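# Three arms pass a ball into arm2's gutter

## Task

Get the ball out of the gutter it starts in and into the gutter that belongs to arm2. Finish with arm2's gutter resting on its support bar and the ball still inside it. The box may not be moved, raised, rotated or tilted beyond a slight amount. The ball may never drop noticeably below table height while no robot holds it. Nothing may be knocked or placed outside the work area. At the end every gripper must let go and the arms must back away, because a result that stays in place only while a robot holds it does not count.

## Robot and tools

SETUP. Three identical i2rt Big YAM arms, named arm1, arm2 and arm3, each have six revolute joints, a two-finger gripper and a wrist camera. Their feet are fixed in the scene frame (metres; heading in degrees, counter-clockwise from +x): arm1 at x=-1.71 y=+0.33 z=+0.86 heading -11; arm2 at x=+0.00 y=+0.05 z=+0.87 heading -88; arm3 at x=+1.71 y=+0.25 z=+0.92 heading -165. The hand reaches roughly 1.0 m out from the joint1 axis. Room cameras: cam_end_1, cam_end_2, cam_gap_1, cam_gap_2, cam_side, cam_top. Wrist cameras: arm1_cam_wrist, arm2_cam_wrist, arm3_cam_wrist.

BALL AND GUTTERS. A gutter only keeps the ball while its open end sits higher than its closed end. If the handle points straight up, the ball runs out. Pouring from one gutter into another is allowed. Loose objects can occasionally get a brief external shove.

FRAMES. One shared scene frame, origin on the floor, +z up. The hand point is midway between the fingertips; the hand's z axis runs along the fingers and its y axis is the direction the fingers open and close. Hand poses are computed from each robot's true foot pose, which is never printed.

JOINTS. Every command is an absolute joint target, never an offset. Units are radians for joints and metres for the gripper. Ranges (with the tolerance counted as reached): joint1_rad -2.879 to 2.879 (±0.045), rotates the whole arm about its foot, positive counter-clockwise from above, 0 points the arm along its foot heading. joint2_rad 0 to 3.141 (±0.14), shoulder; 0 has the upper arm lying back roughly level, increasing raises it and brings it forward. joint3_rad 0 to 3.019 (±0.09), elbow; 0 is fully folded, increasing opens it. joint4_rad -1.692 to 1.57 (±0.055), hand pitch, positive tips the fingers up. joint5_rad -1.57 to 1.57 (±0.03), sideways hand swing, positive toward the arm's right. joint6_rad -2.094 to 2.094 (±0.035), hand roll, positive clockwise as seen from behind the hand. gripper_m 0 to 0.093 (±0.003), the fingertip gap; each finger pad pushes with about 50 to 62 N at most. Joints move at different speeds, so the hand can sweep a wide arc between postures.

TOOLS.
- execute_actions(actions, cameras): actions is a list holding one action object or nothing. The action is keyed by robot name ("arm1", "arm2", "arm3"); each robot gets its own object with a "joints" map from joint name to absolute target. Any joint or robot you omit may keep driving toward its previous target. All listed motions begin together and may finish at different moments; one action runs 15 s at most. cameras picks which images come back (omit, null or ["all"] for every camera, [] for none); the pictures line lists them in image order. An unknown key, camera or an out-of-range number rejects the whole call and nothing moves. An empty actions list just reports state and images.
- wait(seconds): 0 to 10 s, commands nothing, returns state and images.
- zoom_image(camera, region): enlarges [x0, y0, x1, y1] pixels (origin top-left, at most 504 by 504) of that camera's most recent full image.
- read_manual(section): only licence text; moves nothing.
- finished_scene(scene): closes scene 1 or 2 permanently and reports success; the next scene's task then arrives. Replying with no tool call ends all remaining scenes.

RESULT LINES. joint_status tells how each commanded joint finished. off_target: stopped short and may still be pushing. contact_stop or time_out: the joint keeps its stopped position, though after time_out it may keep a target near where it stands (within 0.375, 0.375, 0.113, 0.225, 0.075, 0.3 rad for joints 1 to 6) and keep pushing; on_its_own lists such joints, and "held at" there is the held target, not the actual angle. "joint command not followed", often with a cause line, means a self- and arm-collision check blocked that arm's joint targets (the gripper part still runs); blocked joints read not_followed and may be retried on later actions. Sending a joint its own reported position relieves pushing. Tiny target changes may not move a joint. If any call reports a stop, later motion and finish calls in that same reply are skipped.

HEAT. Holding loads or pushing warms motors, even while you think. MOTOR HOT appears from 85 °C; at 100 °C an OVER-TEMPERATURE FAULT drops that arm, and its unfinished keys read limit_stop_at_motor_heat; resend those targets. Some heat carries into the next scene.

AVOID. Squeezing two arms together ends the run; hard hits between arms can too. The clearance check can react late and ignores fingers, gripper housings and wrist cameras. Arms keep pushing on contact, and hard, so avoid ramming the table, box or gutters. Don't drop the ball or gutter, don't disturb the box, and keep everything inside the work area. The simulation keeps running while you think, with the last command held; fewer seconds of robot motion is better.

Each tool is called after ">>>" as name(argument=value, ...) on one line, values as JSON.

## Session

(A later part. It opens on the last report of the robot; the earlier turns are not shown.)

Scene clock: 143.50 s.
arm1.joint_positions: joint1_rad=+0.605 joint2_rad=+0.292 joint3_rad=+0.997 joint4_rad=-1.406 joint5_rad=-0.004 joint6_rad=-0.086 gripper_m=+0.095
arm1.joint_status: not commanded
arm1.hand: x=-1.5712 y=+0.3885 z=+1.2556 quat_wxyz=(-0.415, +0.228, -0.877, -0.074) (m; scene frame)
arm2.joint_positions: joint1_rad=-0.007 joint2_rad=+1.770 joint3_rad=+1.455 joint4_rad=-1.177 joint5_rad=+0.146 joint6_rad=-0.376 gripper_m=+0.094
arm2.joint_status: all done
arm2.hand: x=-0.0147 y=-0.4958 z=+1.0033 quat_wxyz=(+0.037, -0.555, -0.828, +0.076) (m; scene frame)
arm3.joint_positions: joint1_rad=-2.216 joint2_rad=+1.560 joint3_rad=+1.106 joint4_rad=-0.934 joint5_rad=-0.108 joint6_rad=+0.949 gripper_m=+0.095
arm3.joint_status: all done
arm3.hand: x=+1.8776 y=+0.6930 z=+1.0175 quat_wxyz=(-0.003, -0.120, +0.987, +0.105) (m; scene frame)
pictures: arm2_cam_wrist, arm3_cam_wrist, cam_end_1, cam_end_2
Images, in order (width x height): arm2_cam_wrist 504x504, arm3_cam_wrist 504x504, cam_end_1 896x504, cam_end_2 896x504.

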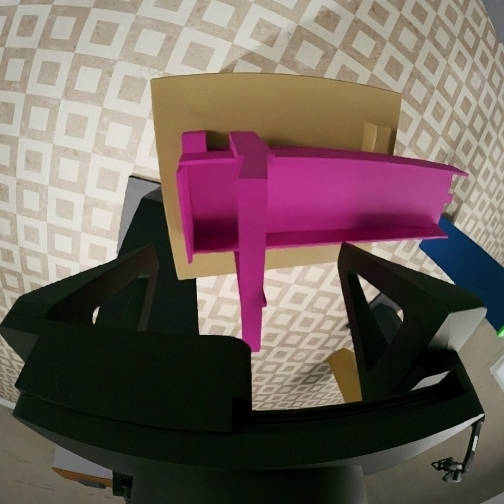

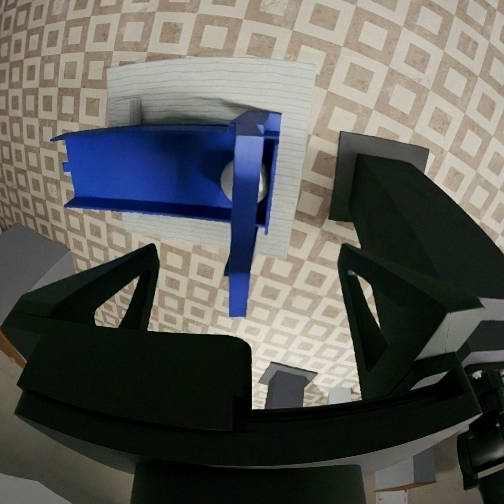

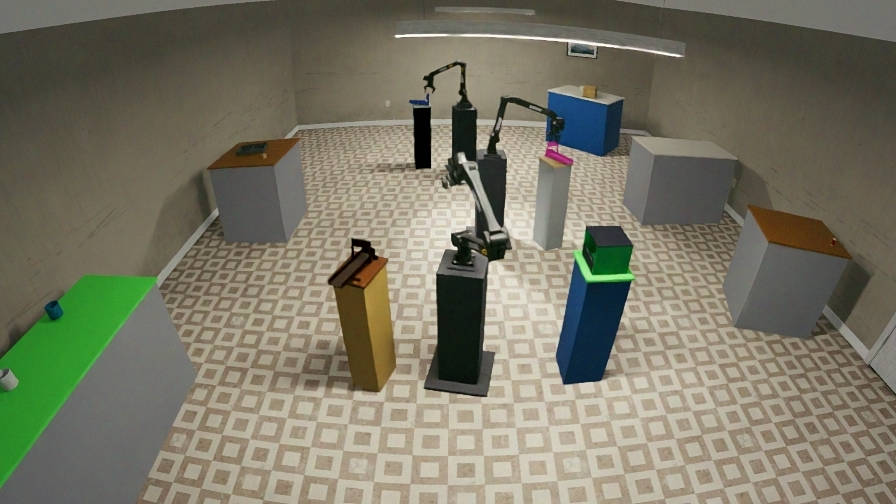

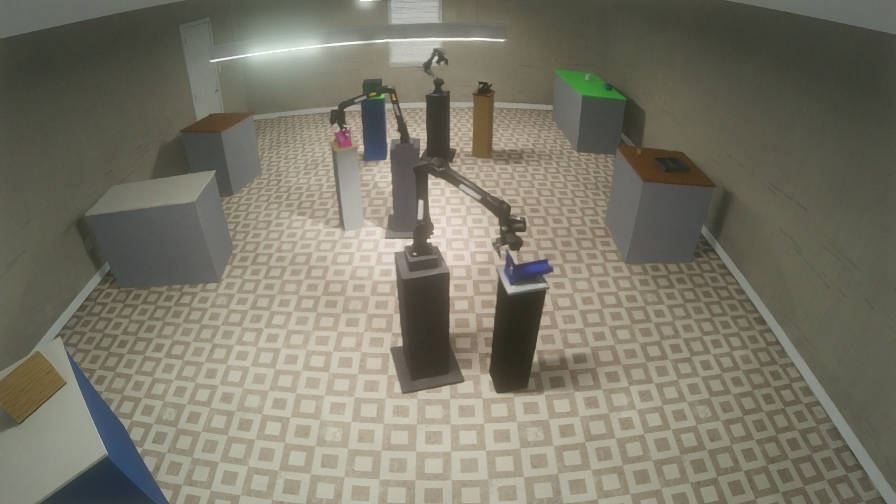

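>>> execute_actions(actions=[{"arm3":{"joints":{"joint2_rad":1.59,"joint3_rad":1.07,"joint4_rad":-0.87}},"arm2":{"joints":{"joint2_rad":1.8,"joint3_rad":1.4,"joint4_rad":-1.08}}}], cameras=[])

>>> execute_actions(actions=[{"arm3":{"joints":{"gripper_m":0.0}},"arm2":{"joints":{"gripper_m":0.0}}}], cameras=["arm2_cam_wrist","arm3_cam_wrist","cam_end_2","cam_end_1"])

>>> zoom_image(camera="cam_end_2", region=[460, 190, 600, 300])

>>> zoom_image(camera="cam_end_1", region=[490, 100, 600, 190])

Scene clock: 154.83 s.
arm1.joint_positions: joint1_rad=+0.605 joint2_rad=+0.292 joint3_rad=+0.997 joint4_rad=-1.406 joint5_rad=-0.004 joint6_rad=-0.086 gripper_m=+0.095
arm1.joint_status: not commanded
arm1.hand: x=-1.5712 y=+0.3885 z=+1.2556 quat_wxyz=(-0.415, +0.228, -0.877, -0.074) (m; scene frame)
arm2.joint_positions: joint1_rad=-0.007 joint2_rad=+1.799 joint3_rad=+1.398 joint4_rad=-1.096 joint5_rad=+0.146 joint6_rad=-0.376 gripper_m=+0.094
arm2.joint_status: all done
arm2.hand: x=-0.0147 y=-0.4933 z=+0.9679 quat_wxyz=(+0.038, -0.555, -0.828, +0.074) (m; scene frame)
arm3.joint_positions: joint1_rad=-2.216 joint2_rad=+1.575 joint3_rad=+1.072 joint4_rad=-0.885 joint5_rad=-0.108 joint6_rad=+0.949 gripper_m=+0.095
arm3.joint_status: all done
arm3.hand: x=+1.8765 y=+0.6904 z=+0.9998 quat_wxyz=(-0.003, -0.120, +0.987, +0.105) (m; scene frame)
pictures: none
No camera images: the call's "cameras" was empty. Leave "cameras" out to get every camera's image.

Scene clock: 155.60 s.
arm1.joint_positions: joint1_rad=+0.605 joint2_rad=+0.292 joint3_rad=+0.997 joint4_rad=-1.406 joint5_rad=-0.004 joint6_rad=-0.086 gripper_m=+0.095
arm1.joint_status: not commanded
arm1.hand: x=-1.5712 y=+0.3885 z=+1.2556 quat_wxyz=(-0.415, +0.228, -0.877, -0.074) (m; scene frame)
arm2.joint_positions: joint1_rad=-0.005 joint2_rad=+1.797 joint3_rad=+1.398 joint4_rad=-1.092 joint5_rad=+0.158 joint6_rad=-0.379 gripper_m=+0.011
arm2.joint_status: gripper_m off_target (ended at +0.011, target +0.000)
arm2.hand: x=-0.0154 y=-0.4945 z=+0.9691 quat_wxyz=(+0.041, -0.552, -0.829, +0.079) (m; scene frame)
arm3.joint_positions: joint1_rad=-2.216 joint2_rad=+1.575 joint3_rad=+1.072 joint4_rad=-0.880 joint5_rad=-0.112 joint6_rad=+0.951 gripper_m=+0.011
arm3.joint_status: gripper_m off_target (ended at +0.011, target +0.000)
arm3.hand: x=+1.8763 y=+0.6917 z=+1.0001 quat_wxyz=(-0.004, -0.119, +0.987, +0.108) (m; scene frame)
pictures: arm2_cam_wrist, arm3_cam_wrist, cam_end_1, cam_end_2
Images, in order (width x height): arm2_cam_wrist 504x504, arm3_cam_wrist 504x504, cam_end_1 896x504, cam_end_2 896x504.

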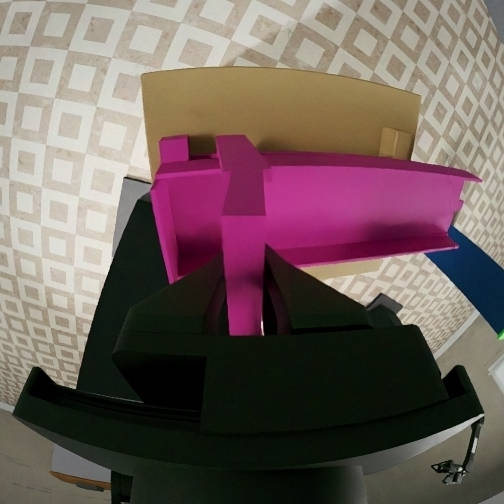

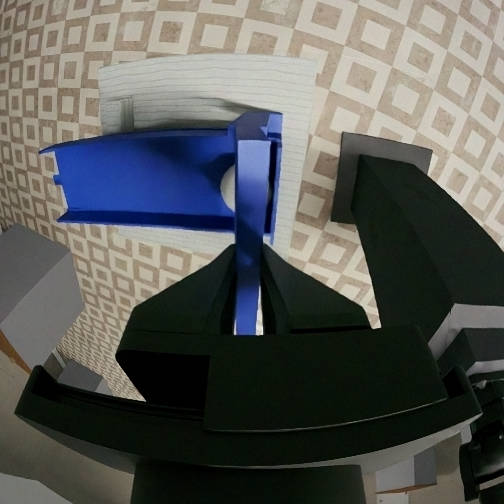

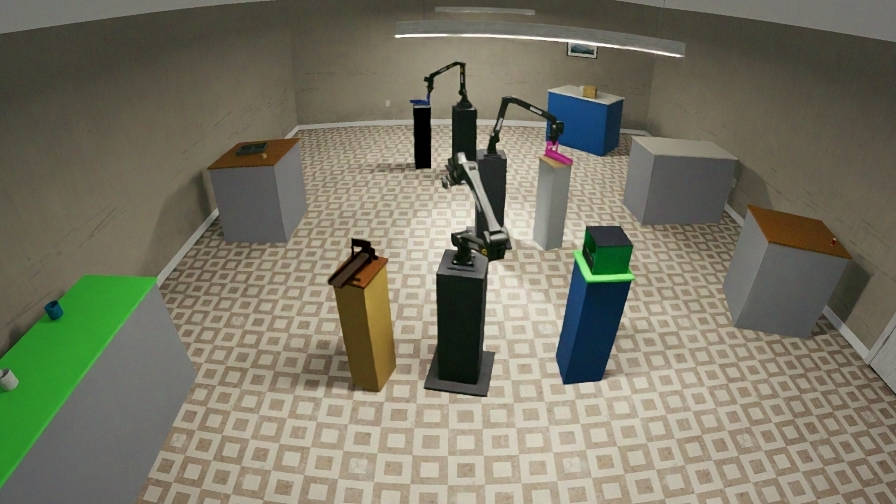

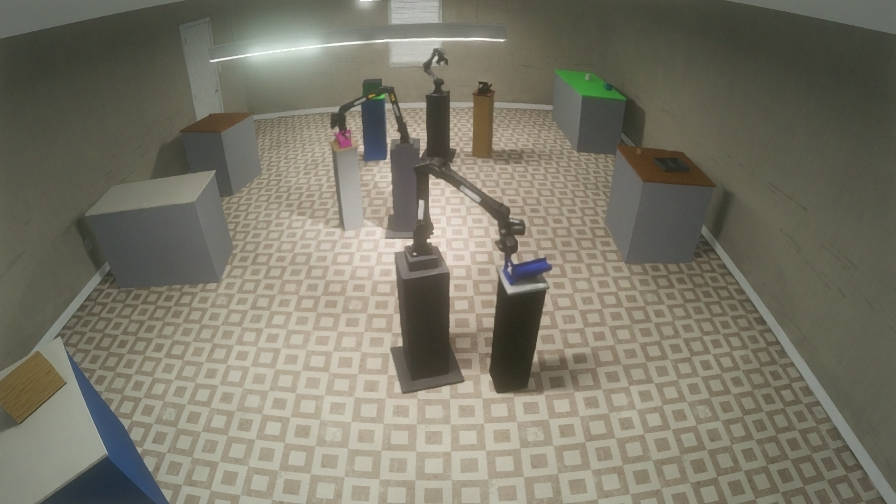

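Region (460, 190, 600, 300) of cam_end_2's 896x504 image, scaled by 3.600, with more detail than that image has; it fills the top 396 rows of this view, and the rest is white.

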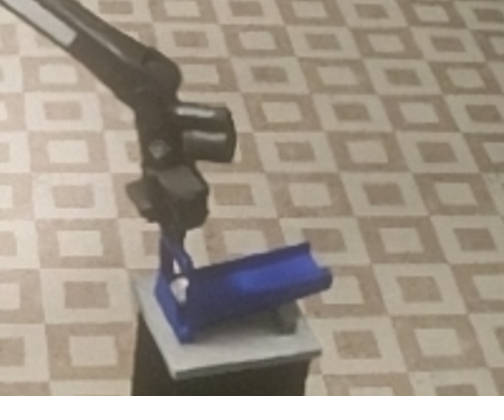

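Region (490, 100, 600, 190) of cam_end_1's 896x504 image, scaled by 4.582, with more detail than that image has; it fills the top 412 rows of this view, and the rest is white.

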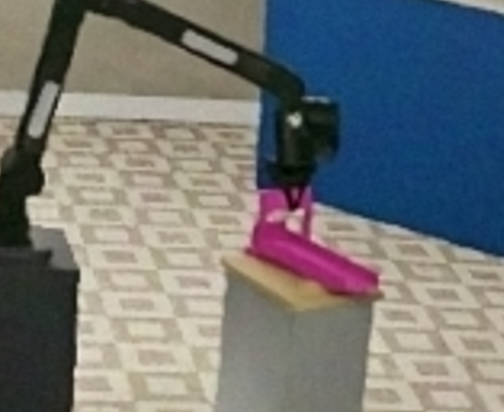

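>>> execute_actions(actions=[{"arm3":{"joints":{"joint2_rad":1.53,"joint3_rad":1.27,"joint4_rad":-1.1}},"arm2":{"joints":{"joint2_rad":1.7,"joint3_rad":1.62,"joint4_rad":-1.4}}}], cameras=[])

>>> execute_actions(actions=[{"arm3":{"joints":{"joint2_rad":1.4,"joint3_rad":1.4,"joint4_rad":-1.3}},"arm2":{"joints":{"joint2_rad":1.5,"joint3_rad":1.7,"joint4_rad":-1.6}}}], cameras=["arm2_cam_wrist","arm3_cam_wrist","cam_end_2","cam_side"])

Scene clock: 164.43 s.
arm1.joint_positions: joint1_rad=+0.605 joint2_rad=+0.292 joint3_rad=+0.997 joint4_rad=-1.406 joint5_rad=-0.004 joint6_rad=-0.086 gripper_m=+0.095
arm1.joint_status: not commanded
arm1.hand: x=-1.5712 y=+0.3885 z=+1.2556 quat_wxyz=(-0.415, +0.228, -0.877, -0.074) (m; scene frame)
arm2.joint_positions: joint1_rad=-0.005 joint2_rad=+1.705 joint3_rad=+1.569 joint4_rad=-1.387 joint5_rad=+0.148 joint6_rad=-0.380 gripper_m=+0.011
arm2.joint_status: all done
arm2.hand: x=-0.0140 y=-0.4795 z=+1.0774 quat_wxyz=(+0.047, -0.551, -0.830, +0.063) (m; scene frame)
arm3.joint_positions: joint1_rad=-2.216 joint2_rad=+1.548 joint3_rad=+1.217 joint4_rad=-1.093 joint5_rad=-0.109 joint6_rad=+0.951 gripper_m=+0.011
arm3.joint_status: all done
arm3.hand: x=+1.8792 y=+0.6976 z=+1.0605 quat_wxyz=(-0.012, -0.118, +0.989, +0.090) (m; scene frame)
pictures: none
No camera images: the call's "cameras" was empty. Leave "cameras" out to get every camera's image.

Scene clock: 165.73 s.
arm1.joint_positions: joint1_rad=+0.605 joint2_rad=+0.292 joint3_rad=+0.997 joint4_rad=-1.406 joint5_rad=-0.004 joint6_rad=-0.086 gripper_m=+0.095
arm1.joint_status: not commanded
arm1.hand: x=-1.5712 y=+0.3885 z=+1.2556 quat_wxyz=(-0.415, +0.228, -0.877, -0.074) (m; scene frame)
arm2.joint_positions: joint1_rad=-0.005 joint2_rad=+1.507 joint3_rad=+1.657 joint4_rad=-1.589 joint5_rad=+0.148 joint6_rad=-0.380 gripper_m=+0.011
arm2.joint_status: all done
arm2.hand: x=-0.0151 y=-0.4243 z=+1.2040 quat_wxyz=(+0.023, -0.553, -0.827, +0.098) (m; scene frame)
arm3.joint_positions: joint1_rad=-2.216 joint2_rad=+1.395 joint3_rad=+1.355 joint4_rad=-1.294 joint5_rad=-0.109 joint6_rad=+0.951 gripper_m=+0.011
arm3.joint_status: all done
arm3.hand: x=+1.8730 y=+0.6825 z=+1.1782 quat_wxyz=(+0.010, -0.120, +0.984, +0.129) (m; scene frame)
pictures: arm2_cam_wrist, arm3_cam_wrist, cam_end_2, cam_side
Images, in order (width x height): arm2_cam_wrist 504x504, arm3_cam_wrist 504x504, cam_end_2 896x504, cam_side 896x504.

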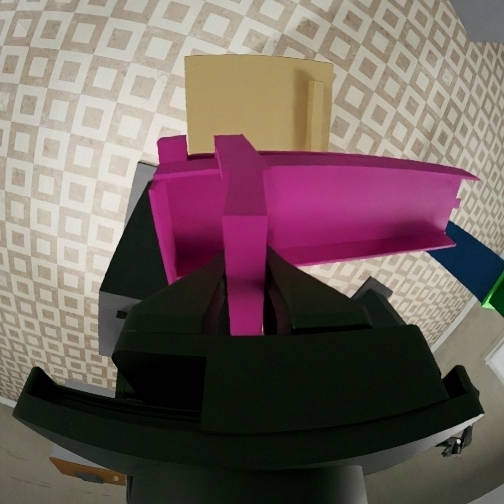

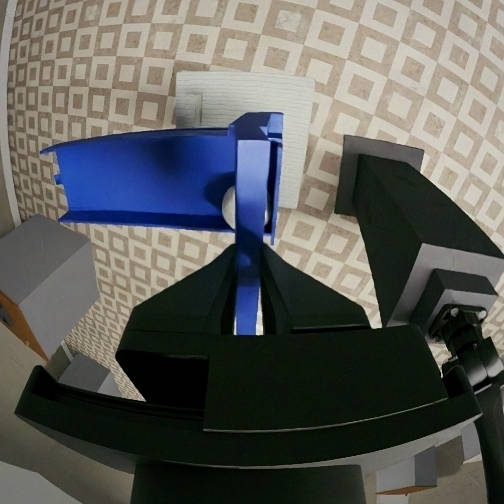

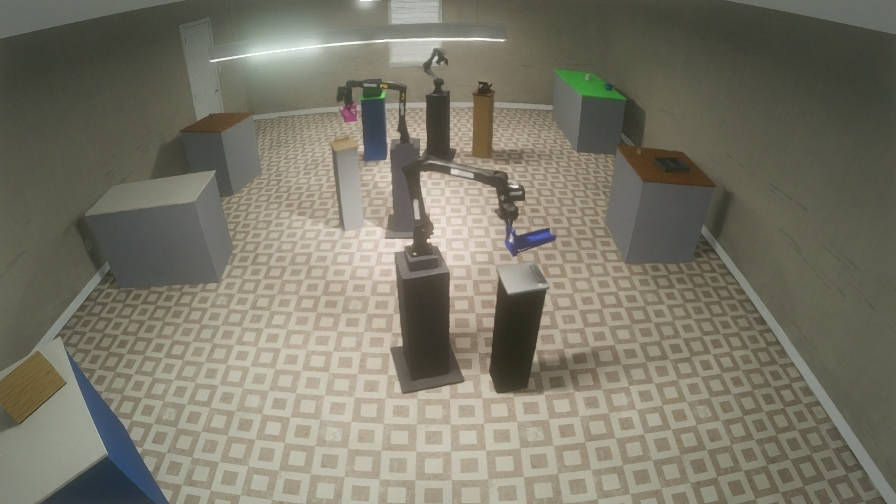

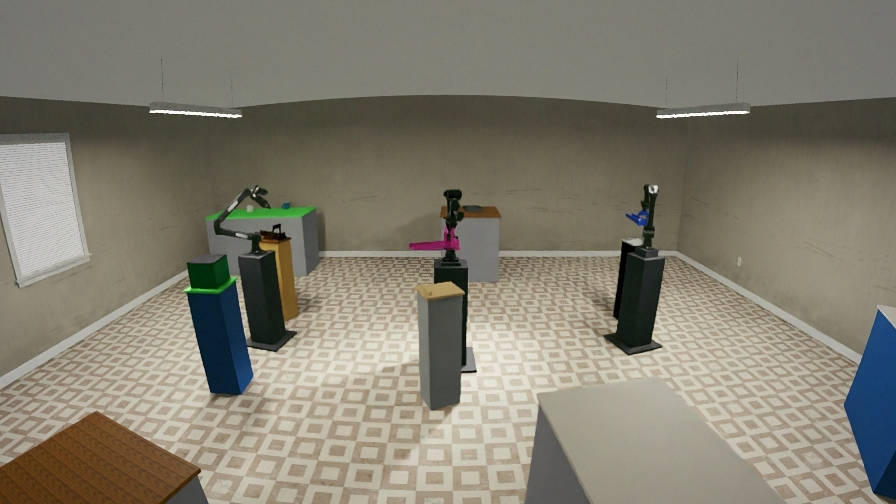

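>>> execute_actions(actions=[{"arm3":{"joints":{"joint2_rad":1.36,"joint3_rad":1.47,"joint4_rad":-1.15}},"arm2":{"joints":{"joint1_rad":1.65,"joint2_rad":1.5,"joint3_rad":1.75,"joint4_rad":-1.5,"joint5_rad":0,"joint6_rad":-1.57}}}], cameras=[])

>>> execute_actions(actions=[{"arm3":{"joints":{"joint5_rad":0,"joint6_rad":1.57}},"arm2":{"joints":{"joint2_rad":1.74,"joint3_rad":1.82,"joint4_rad":-1.37}}}], cameras=["arm3_cam_wrist"])

>>> execute_actions(actions=[{"arm3":{"joints":{"joint1_rad":-1.2}}}], cameras=["arm3_cam_wrist"])

>>> execute_actions(actions=[{"arm3":{"joints":{"joint1_rad":-0.145}}}], cameras=["arm3_cam_wrist","arm2_cam_wrist","cam_side","cam_top"])

Scene clock: 191.97 s.
arm1.joint_positions: joint1_rad=+0.605 joint2_rad=+0.292 joint3_rad=+0.997 joint4_rad=-1.406 joint5_rad=-0.004 joint6_rad=-0.086 gripper_m=+0.095
arm1.joint_status: not commanded
arm1.hand: x=-1.5712 y=+0.3885 z=+1.2556 quat_wxyz=(-0.415, +0.228, -0.877, -0.074) (m; scene frame)
arm2.joint_positions: joint1_rad=+1.655 joint2_rad=+1.523 joint3_rad=+1.675 joint4_rad=-1.508 joint5_rad=-0.003 joint6_rad=-1.554 gripper_m=+0.011
arm2.joint_status: all done
arm2.hand: x=+0.4986 y=+0.1070 z=+1.2032 quat_wxyz=(-0.080, +0.736, -0.669, +0.070) (m; scene frame)
arm3.joint_positions: joint1_rad=-2.216 joint2_rad=+1.386 joint3_rad=+1.400 joint4_rad=-1.171 joint5_rad=-0.109 joint6_rad=+0.951 gripper_m=+0.011
arm3.joint_status: all done
arm3.hand: x=+1.8873 y=+0.7174 z=+1.2124 quat_wxyz=(+0.053, -0.123, +0.970, +0.205) (m; scene frame)
pictures: none
No camera images: the call's "cameras" was empty. Leave "cameras" out to get every camera's image.

Scene clock: 193.57 s.
arm1.joint_positions: joint1_rad=+0.605 joint2_rad=+0.292 joint3_rad=+0.997 joint4_rad=-1.406 joint5_rad=-0.004 joint6_rad=-0.086 gripper_m=+0.095
arm1.joint_status: not commanded
arm1.hand: x=-1.5712 y=+0.3885 z=+1.2556 quat_wxyz=(-0.415, +0.228, -0.877, -0.074) (m; scene frame)
arm2.joint_positions: joint1_rad=+1.655 joint2_rad=+1.773 joint3_rad=+1.777 joint4_rad=-1.388 joint5_rad=-0.003 joint6_rad=-1.555 gripper_m=+0.011
arm2.joint_status: all done
arm2.hand: x=+0.5885 y=+0.1168 z=+1.1216 quat_wxyz=(-0.070, +0.737, -0.669, +0.062) (m; scene frame)
arm3.joint_positions: joint1_rad=-2.216 joint2_rad=+1.386 joint3_rad=+1.400 joint4_rad=-1.171 joint5_rad=-0.001 joint6_rad=+1.557 gripper_m=+0.011
arm3.joint_status: all done
arm3.hand: x=+1.9045 y=+0.7107 z=+1.2115 quat_wxyz=(+0.041, +0.182, +0.962, +0.201) (m; scene frame)
pictures: arm3_cam_wrist
Images, in order (width x height): arm3_cam_wrist 504x504.

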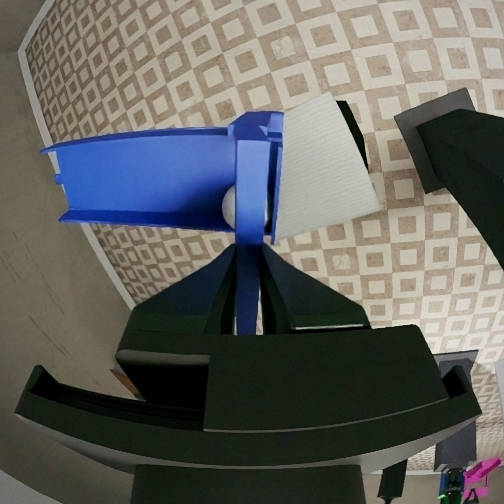

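Scene clock: 195.17 s.
arm1.joint_positions: joint1_rad=+0.605 joint2_rad=+0.292 joint3_rad=+0.997 joint4_rad=-1.406 joint5_rad=-0.004 joint6_rad=-0.086 gripper_m=+0.095
arm1.joint_status: not commanded
arm1.hand: x=-1.5712 y=+0.3885 z=+1.2556 quat_wxyz=(-0.415, +0.228, -0.877, -0.074) (m; scene frame)
arm2.joint_positions: joint1_rad=+1.655 joint2_rad=+1.773 joint3_rad=+1.777 joint4_rad=-1.388 joint5_rad=-0.004 joint6_rad=-1.555 gripper_m=+0.011
arm2.joint_status: not commanded
arm2.hand: x=+0.5885 y=+0.1169 z=+1.1216 quat_wxyz=(-0.070, +0.737, -0.669, +0.061) (m; scene frame)
arm3.joint_positions: joint1_rad=-1.196 joint2_rad=+1.386 joint3_rad=+1.400 joint4_rad=-1.167 joint5_rad=-0.001 joint6_rad=+1.560 gripper_m=+0.011
arm3.joint_status: all done
arm3.hand: x=+1.4195 y=+0.6529 z=+1.2118 quat_wxyz=(-0.064, -0.309, +0.928, +0.197) (m; scene frame)
pictures: arm3_cam_wrist
Images, in order (width x height): arm3_cam_wrist 504x504.

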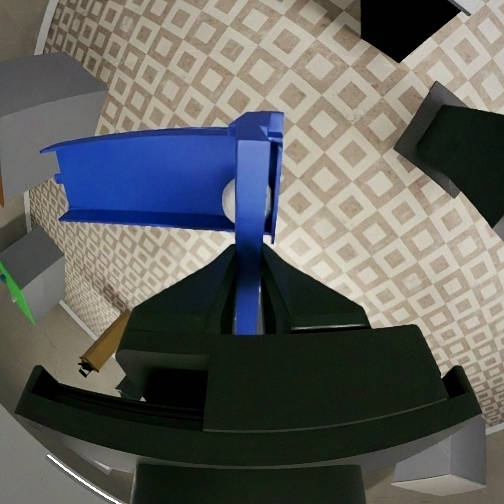

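Scene clock: 196.77 s.
arm1.joint_positions: joint1_rad=+0.605 joint2_rad=+0.292 joint3_rad=+0.997 joint4_rad=-1.406 joint5_rad=-0.004 joint6_rad=-0.086 gripper_m=+0.095
arm1.joint_status: not commanded
arm1.hand: x=-1.5712 y=+0.3885 z=+1.2556 quat_wxyz=(-0.415, +0.228, -0.877, -0.074) (m; scene frame)
arm2.joint_positions: joint1_rad=+1.655 joint2_rad=+1.773 joint3_rad=+1.777 joint4_rad=-1.388 joint5_rad=-0.004 joint6_rad=-1.555 gripper_m=+0.011
arm2.joint_status: not commanded
arm2.hand: x=+0.5885 y=+0.1169 z=+1.1216 quat_wxyz=(-0.070, +0.737, -0.669, +0.061) (m; scene frame)
arm3.joint_positions: joint1_rad=-0.141 joint2_rad=+1.386 joint3_rad=+1.400 joint4_rad=-1.167 joint5_rad=-0.001 joint6_rad=+1.561 gripper_m=+0.011
arm3.joint_status: all done
arm3.hand: x=+1.2172 y=+0.1911 z=+1.2119 quat_wxyz=(-0.155, -0.734, +0.647, +0.138) (m; scene frame)
pictures: arm2_cam_wrist, arm3_cam_wrist, cam_side, cam_top
Images, in order (width x height): arm2_cam_wrist 504x504, arm3_cam_wrist 504x504, cam_side 896x504, cam_top 896x504.

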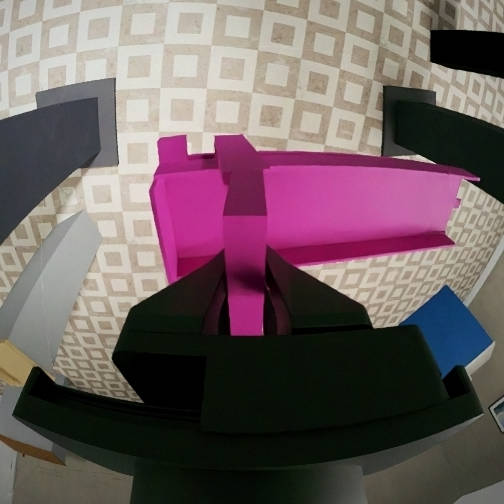

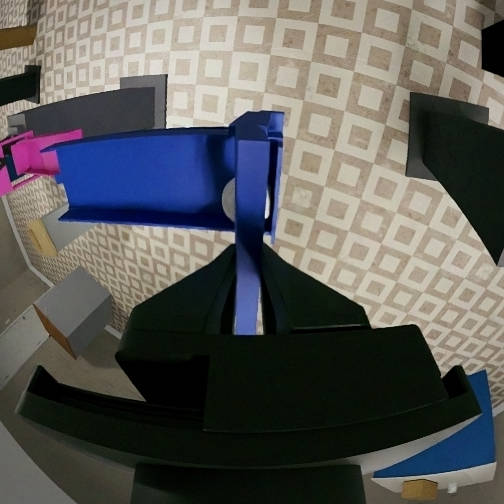

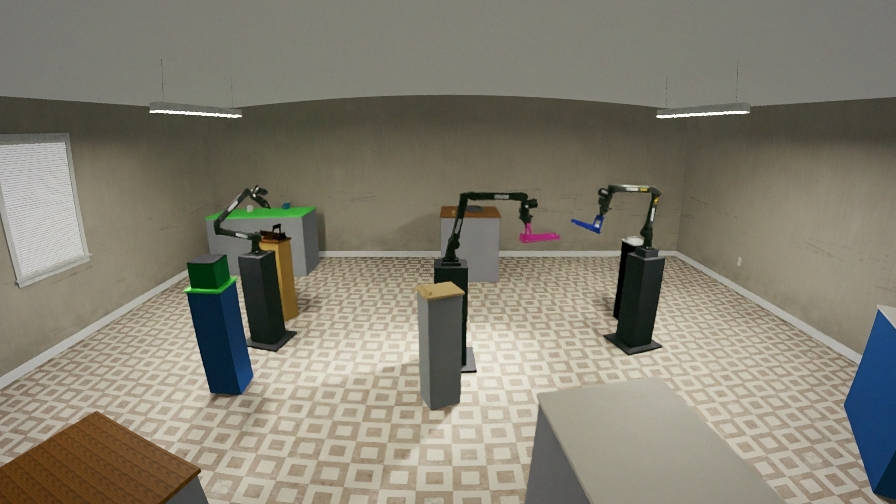

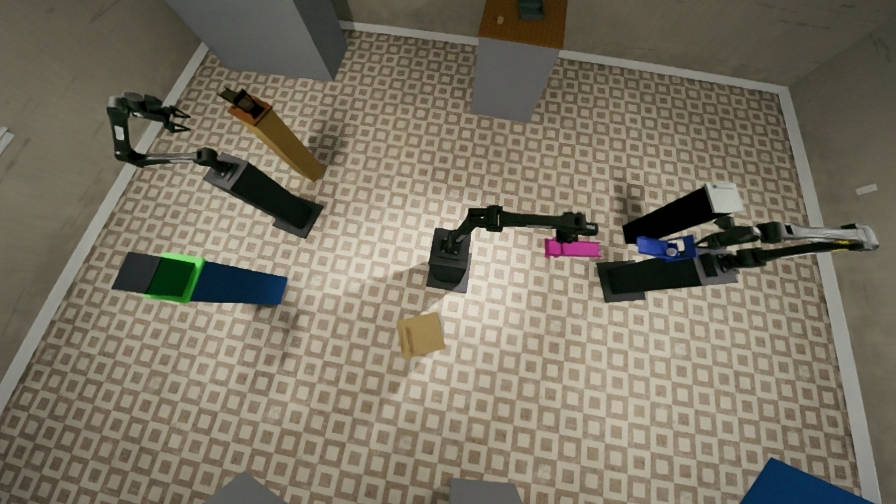

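>>> execute_actions(actions=[{"arm2":{"joints":{"joint2_rad":2.12,"joint3_rad":2.03,"joint4_rad":-1.07}},"arm3":{"joints":{"joint2_rad":1.55,"joint3_rad":1.6,"joint4_rad":-1.3}}}], cameras=["cam_side"])

>>> execute_actions(actions=[{"arm3":{"joints":{"joint2_rad":1.72,"joint3_rad":1.8,"joint4_rad":-1.35}}}], cameras=["arm3_cam_wrist","arm2_cam_wrist","cam_side","cam_top"])

>>> zoom_image(camera="cam_side", region=[500, 170, 680, 280])

>>> zoom_image(camera="cam_top", region=[520, 190, 760, 300])

Scene clock: 232.23 s.
arm1.joint_positions: joint1_rad=+0.605 joint2_rad=+0.292 joint3_rad=+0.997 joint4_rad=-1.406 joint5_rad=-0.004 joint6_rad=-0.086 gripper_m=+0.095
arm1.joint_status: not commanded
arm1.hand: x=-1.5712 y=+0.3885 z=+1.2556 quat_wxyz=(-0.415, +0.228, -0.877, -0.074) (m; scene frame)
arm2.joint_positions: joint1_rad=+1.655 joint2_rad=+2.158 joint3_rad=+1.983 joint4_rad=-1.094 joint5_rad=-0.003 joint6_rad=-1.555 gripper_m=+0.011
arm2.joint_status: all done
arm2.hand: x=+0.7331 y=+0.1325 z=+0.9805 quat_wxyz=(-0.113, +0.732, -0.664, +0.099) (m; scene frame)
arm3.joint_positions: joint1_rad=-0.141 joint2_rad=+1.568 joint3_rad=+1.543 joint4_rad=-1.296 joint5_rad=-0.001 joint6_rad=+1.561 gripper_m=+0.011
arm3.joint_status: all done
arm3.hand: x=+1.1869 y=+0.1876 z=+1.1775 quat_wxyz=(-0.093, -0.744, +0.656, +0.083) (m; scene frame)
pictures: cam_side
Images, in order (width x height): cam_side 896x504.

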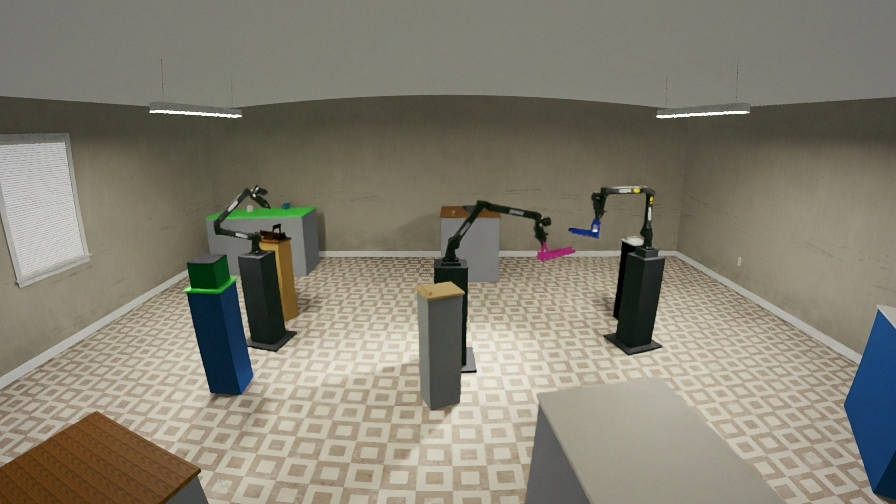

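Scene clock: 233.23 s.
arm1.joint_positions: joint1_rad=+0.605 joint2_rad=+0.292 joint3_rad=+0.997 joint4_rad=-1.406 joint5_rad=-0.004 joint6_rad=-0.086 gripper_m=+0.095
arm1.joint_status: not commanded
arm1.hand: x=-1.5712 y=+0.3885 z=+1.2556 quat_wxyz=(-0.415, +0.228, -0.877, -0.074) (m; scene frame)
arm2.joint_positions: joint1_rad=+1.655 joint2_rad=+2.158 joint3_rad=+1.983 joint4_rad=-1.094 joint5_rad=-0.004 joint6_rad=-1.555 gripper_m=+0.011
arm2.joint_status: not commanded
arm2.hand: x=+0.7330 y=+0.1325 z=+0.9805 quat_wxyz=(-0.113, +0.732, -0.664, +0.099) (m; scene frame)
arm3.joint_positions: joint1_rad=-0.141 joint2_rad=+1.728 joint3_rad=+1.726 joint4_rad=-1.350 joint5_rad=-0.001 joint6_rad=+1.561 gripper_m=+0.011
arm3.joint_status: all done
arm3.hand: x=+1.1351 y=+0.1816 z=+1.1689 quat_wxyz=(-0.081, -0.745, +0.658, +0.072) (m; scene frame)
pictures: arm2_cam_wrist, arm3_cam_wrist, cam_side, cam_top
Images, in order (width x height): arm2_cam_wrist 504x504, arm3_cam_wrist 504x504, cam_side 896x504, cam_top 896x504.

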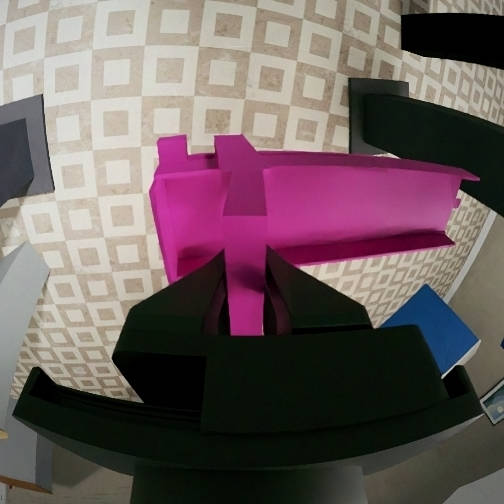

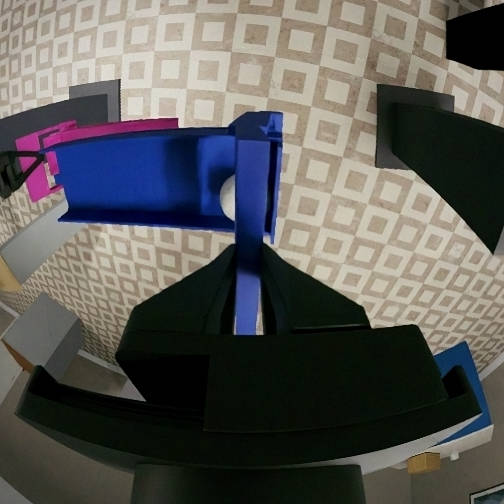

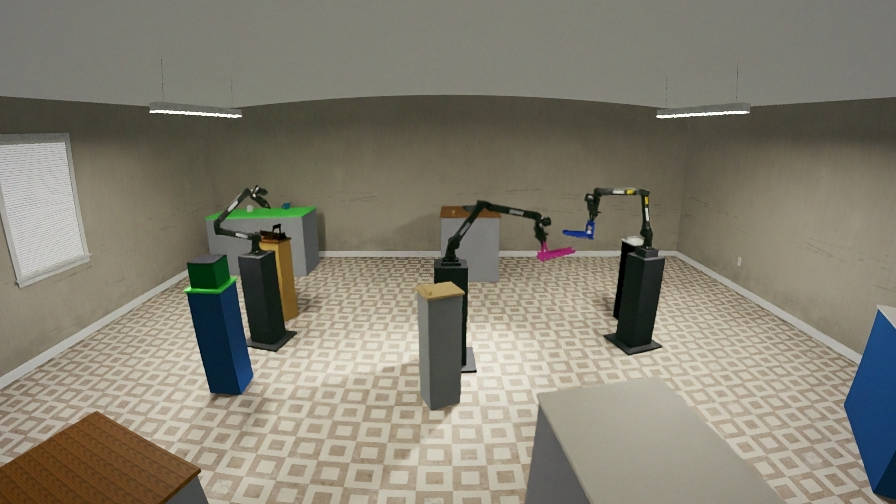

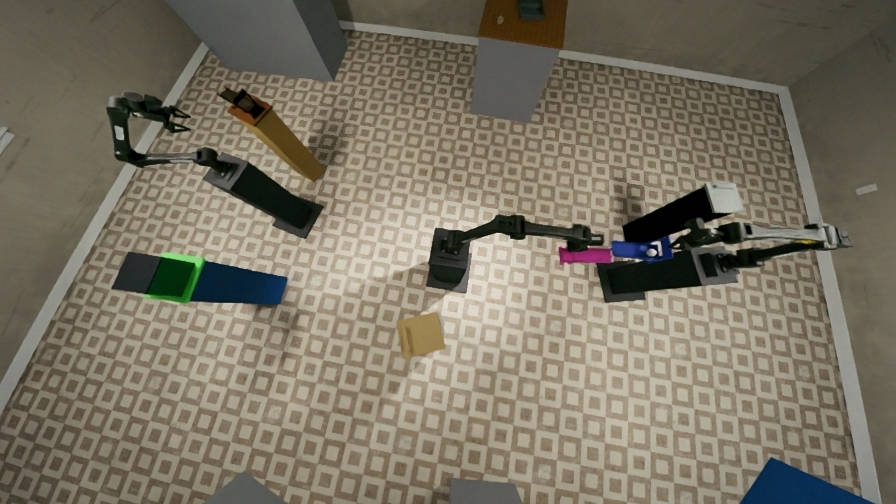

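Region (500, 170, 680, 280) of cam_side's 896x504 image, scaled by 2.800, with more detail than that image has.

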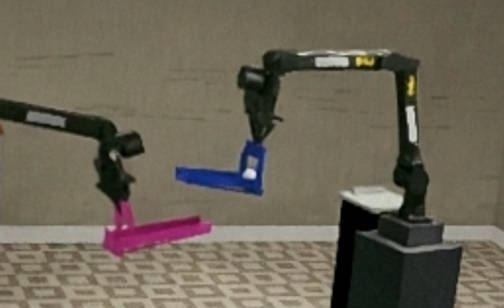

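Region (520, 190, 760, 300) of cam_top's 896x504 image, scaled by 2.100, with more detail than that image has; it fills the top 231 rows of this view, and the rest is white.

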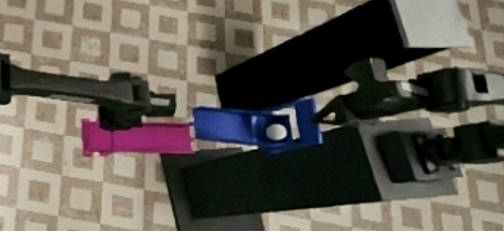

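>>> execute_actions(actions=[{"arm3":{"joints":{"joint2_rad":1.9,"joint3_rad":2.06,"joint4_rad":-1.43}}}], cameras=["arm3_cam_wrist","cam_side"])

>>> zoom_image(camera="cam_side", region=[500, 170, 680, 280])

Scene clock: 250.83 s.
arm1.joint_positions: joint1_rad=+0.605 joint2_rad=+0.292 joint3_rad=+0.997 joint4_rad=-1.406 joint5_rad=-0.004 joint6_rad=-0.086 gripper_m=+0.095
arm1.joint_status: not commanded
arm1.hand: x=-1.5712 y=+0.3885 z=+1.2556 quat_wxyz=(-0.415, +0.228, -0.877, -0.074) (m; scene frame)
arm2.joint_positions: joint1_rad=+1.655 joint2_rad=+2.158 joint3_rad=+1.983 joint4_rad=-1.094 joint5_rad=-0.003 joint6_rad=-1.555 gripper_m=+0.011
arm2.joint_status: not commanded
arm2.hand: x=+0.7331 y=+0.1325 z=+0.9805 quat_wxyz=(-0.113, +0.732, -0.664, +0.099) (m; scene frame)
arm3.joint_positions: joint1_rad=-0.141 joint2_rad=+1.911 joint3_rad=+1.985 joint4_rad=-1.425 joint5_rad=-0.001 joint6_rad=+1.561 gripper_m=+0.011
arm3.joint_status: all done
arm3.hand: x=+1.0724 y=+0.1744 z=+1.1694 quat_wxyz=(-0.082, -0.745, +0.658, +0.073) (m; scene frame)
pictures: arm3_cam_wrist, cam_side
Images, in order (width x height): arm3_cam_wrist 504x504, cam_side 896x504.

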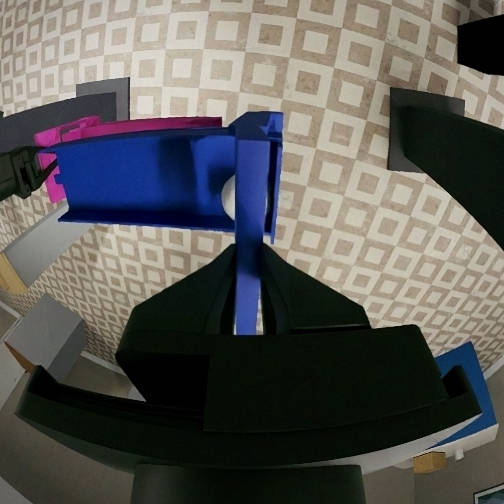

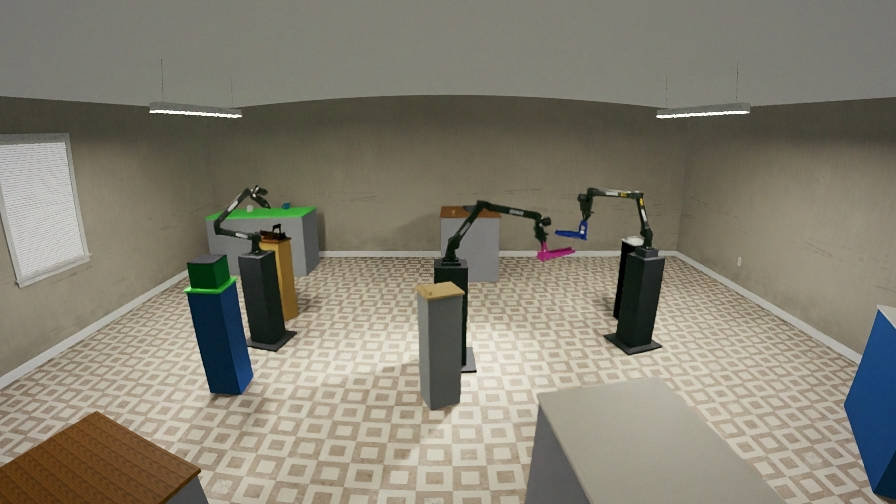

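Region (500, 170, 680, 280) of cam_side's 896x504 image, scaled by 2.800, with more detail than that image has.

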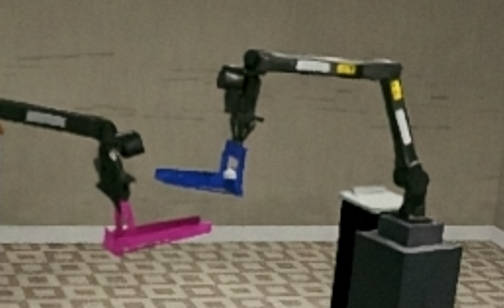

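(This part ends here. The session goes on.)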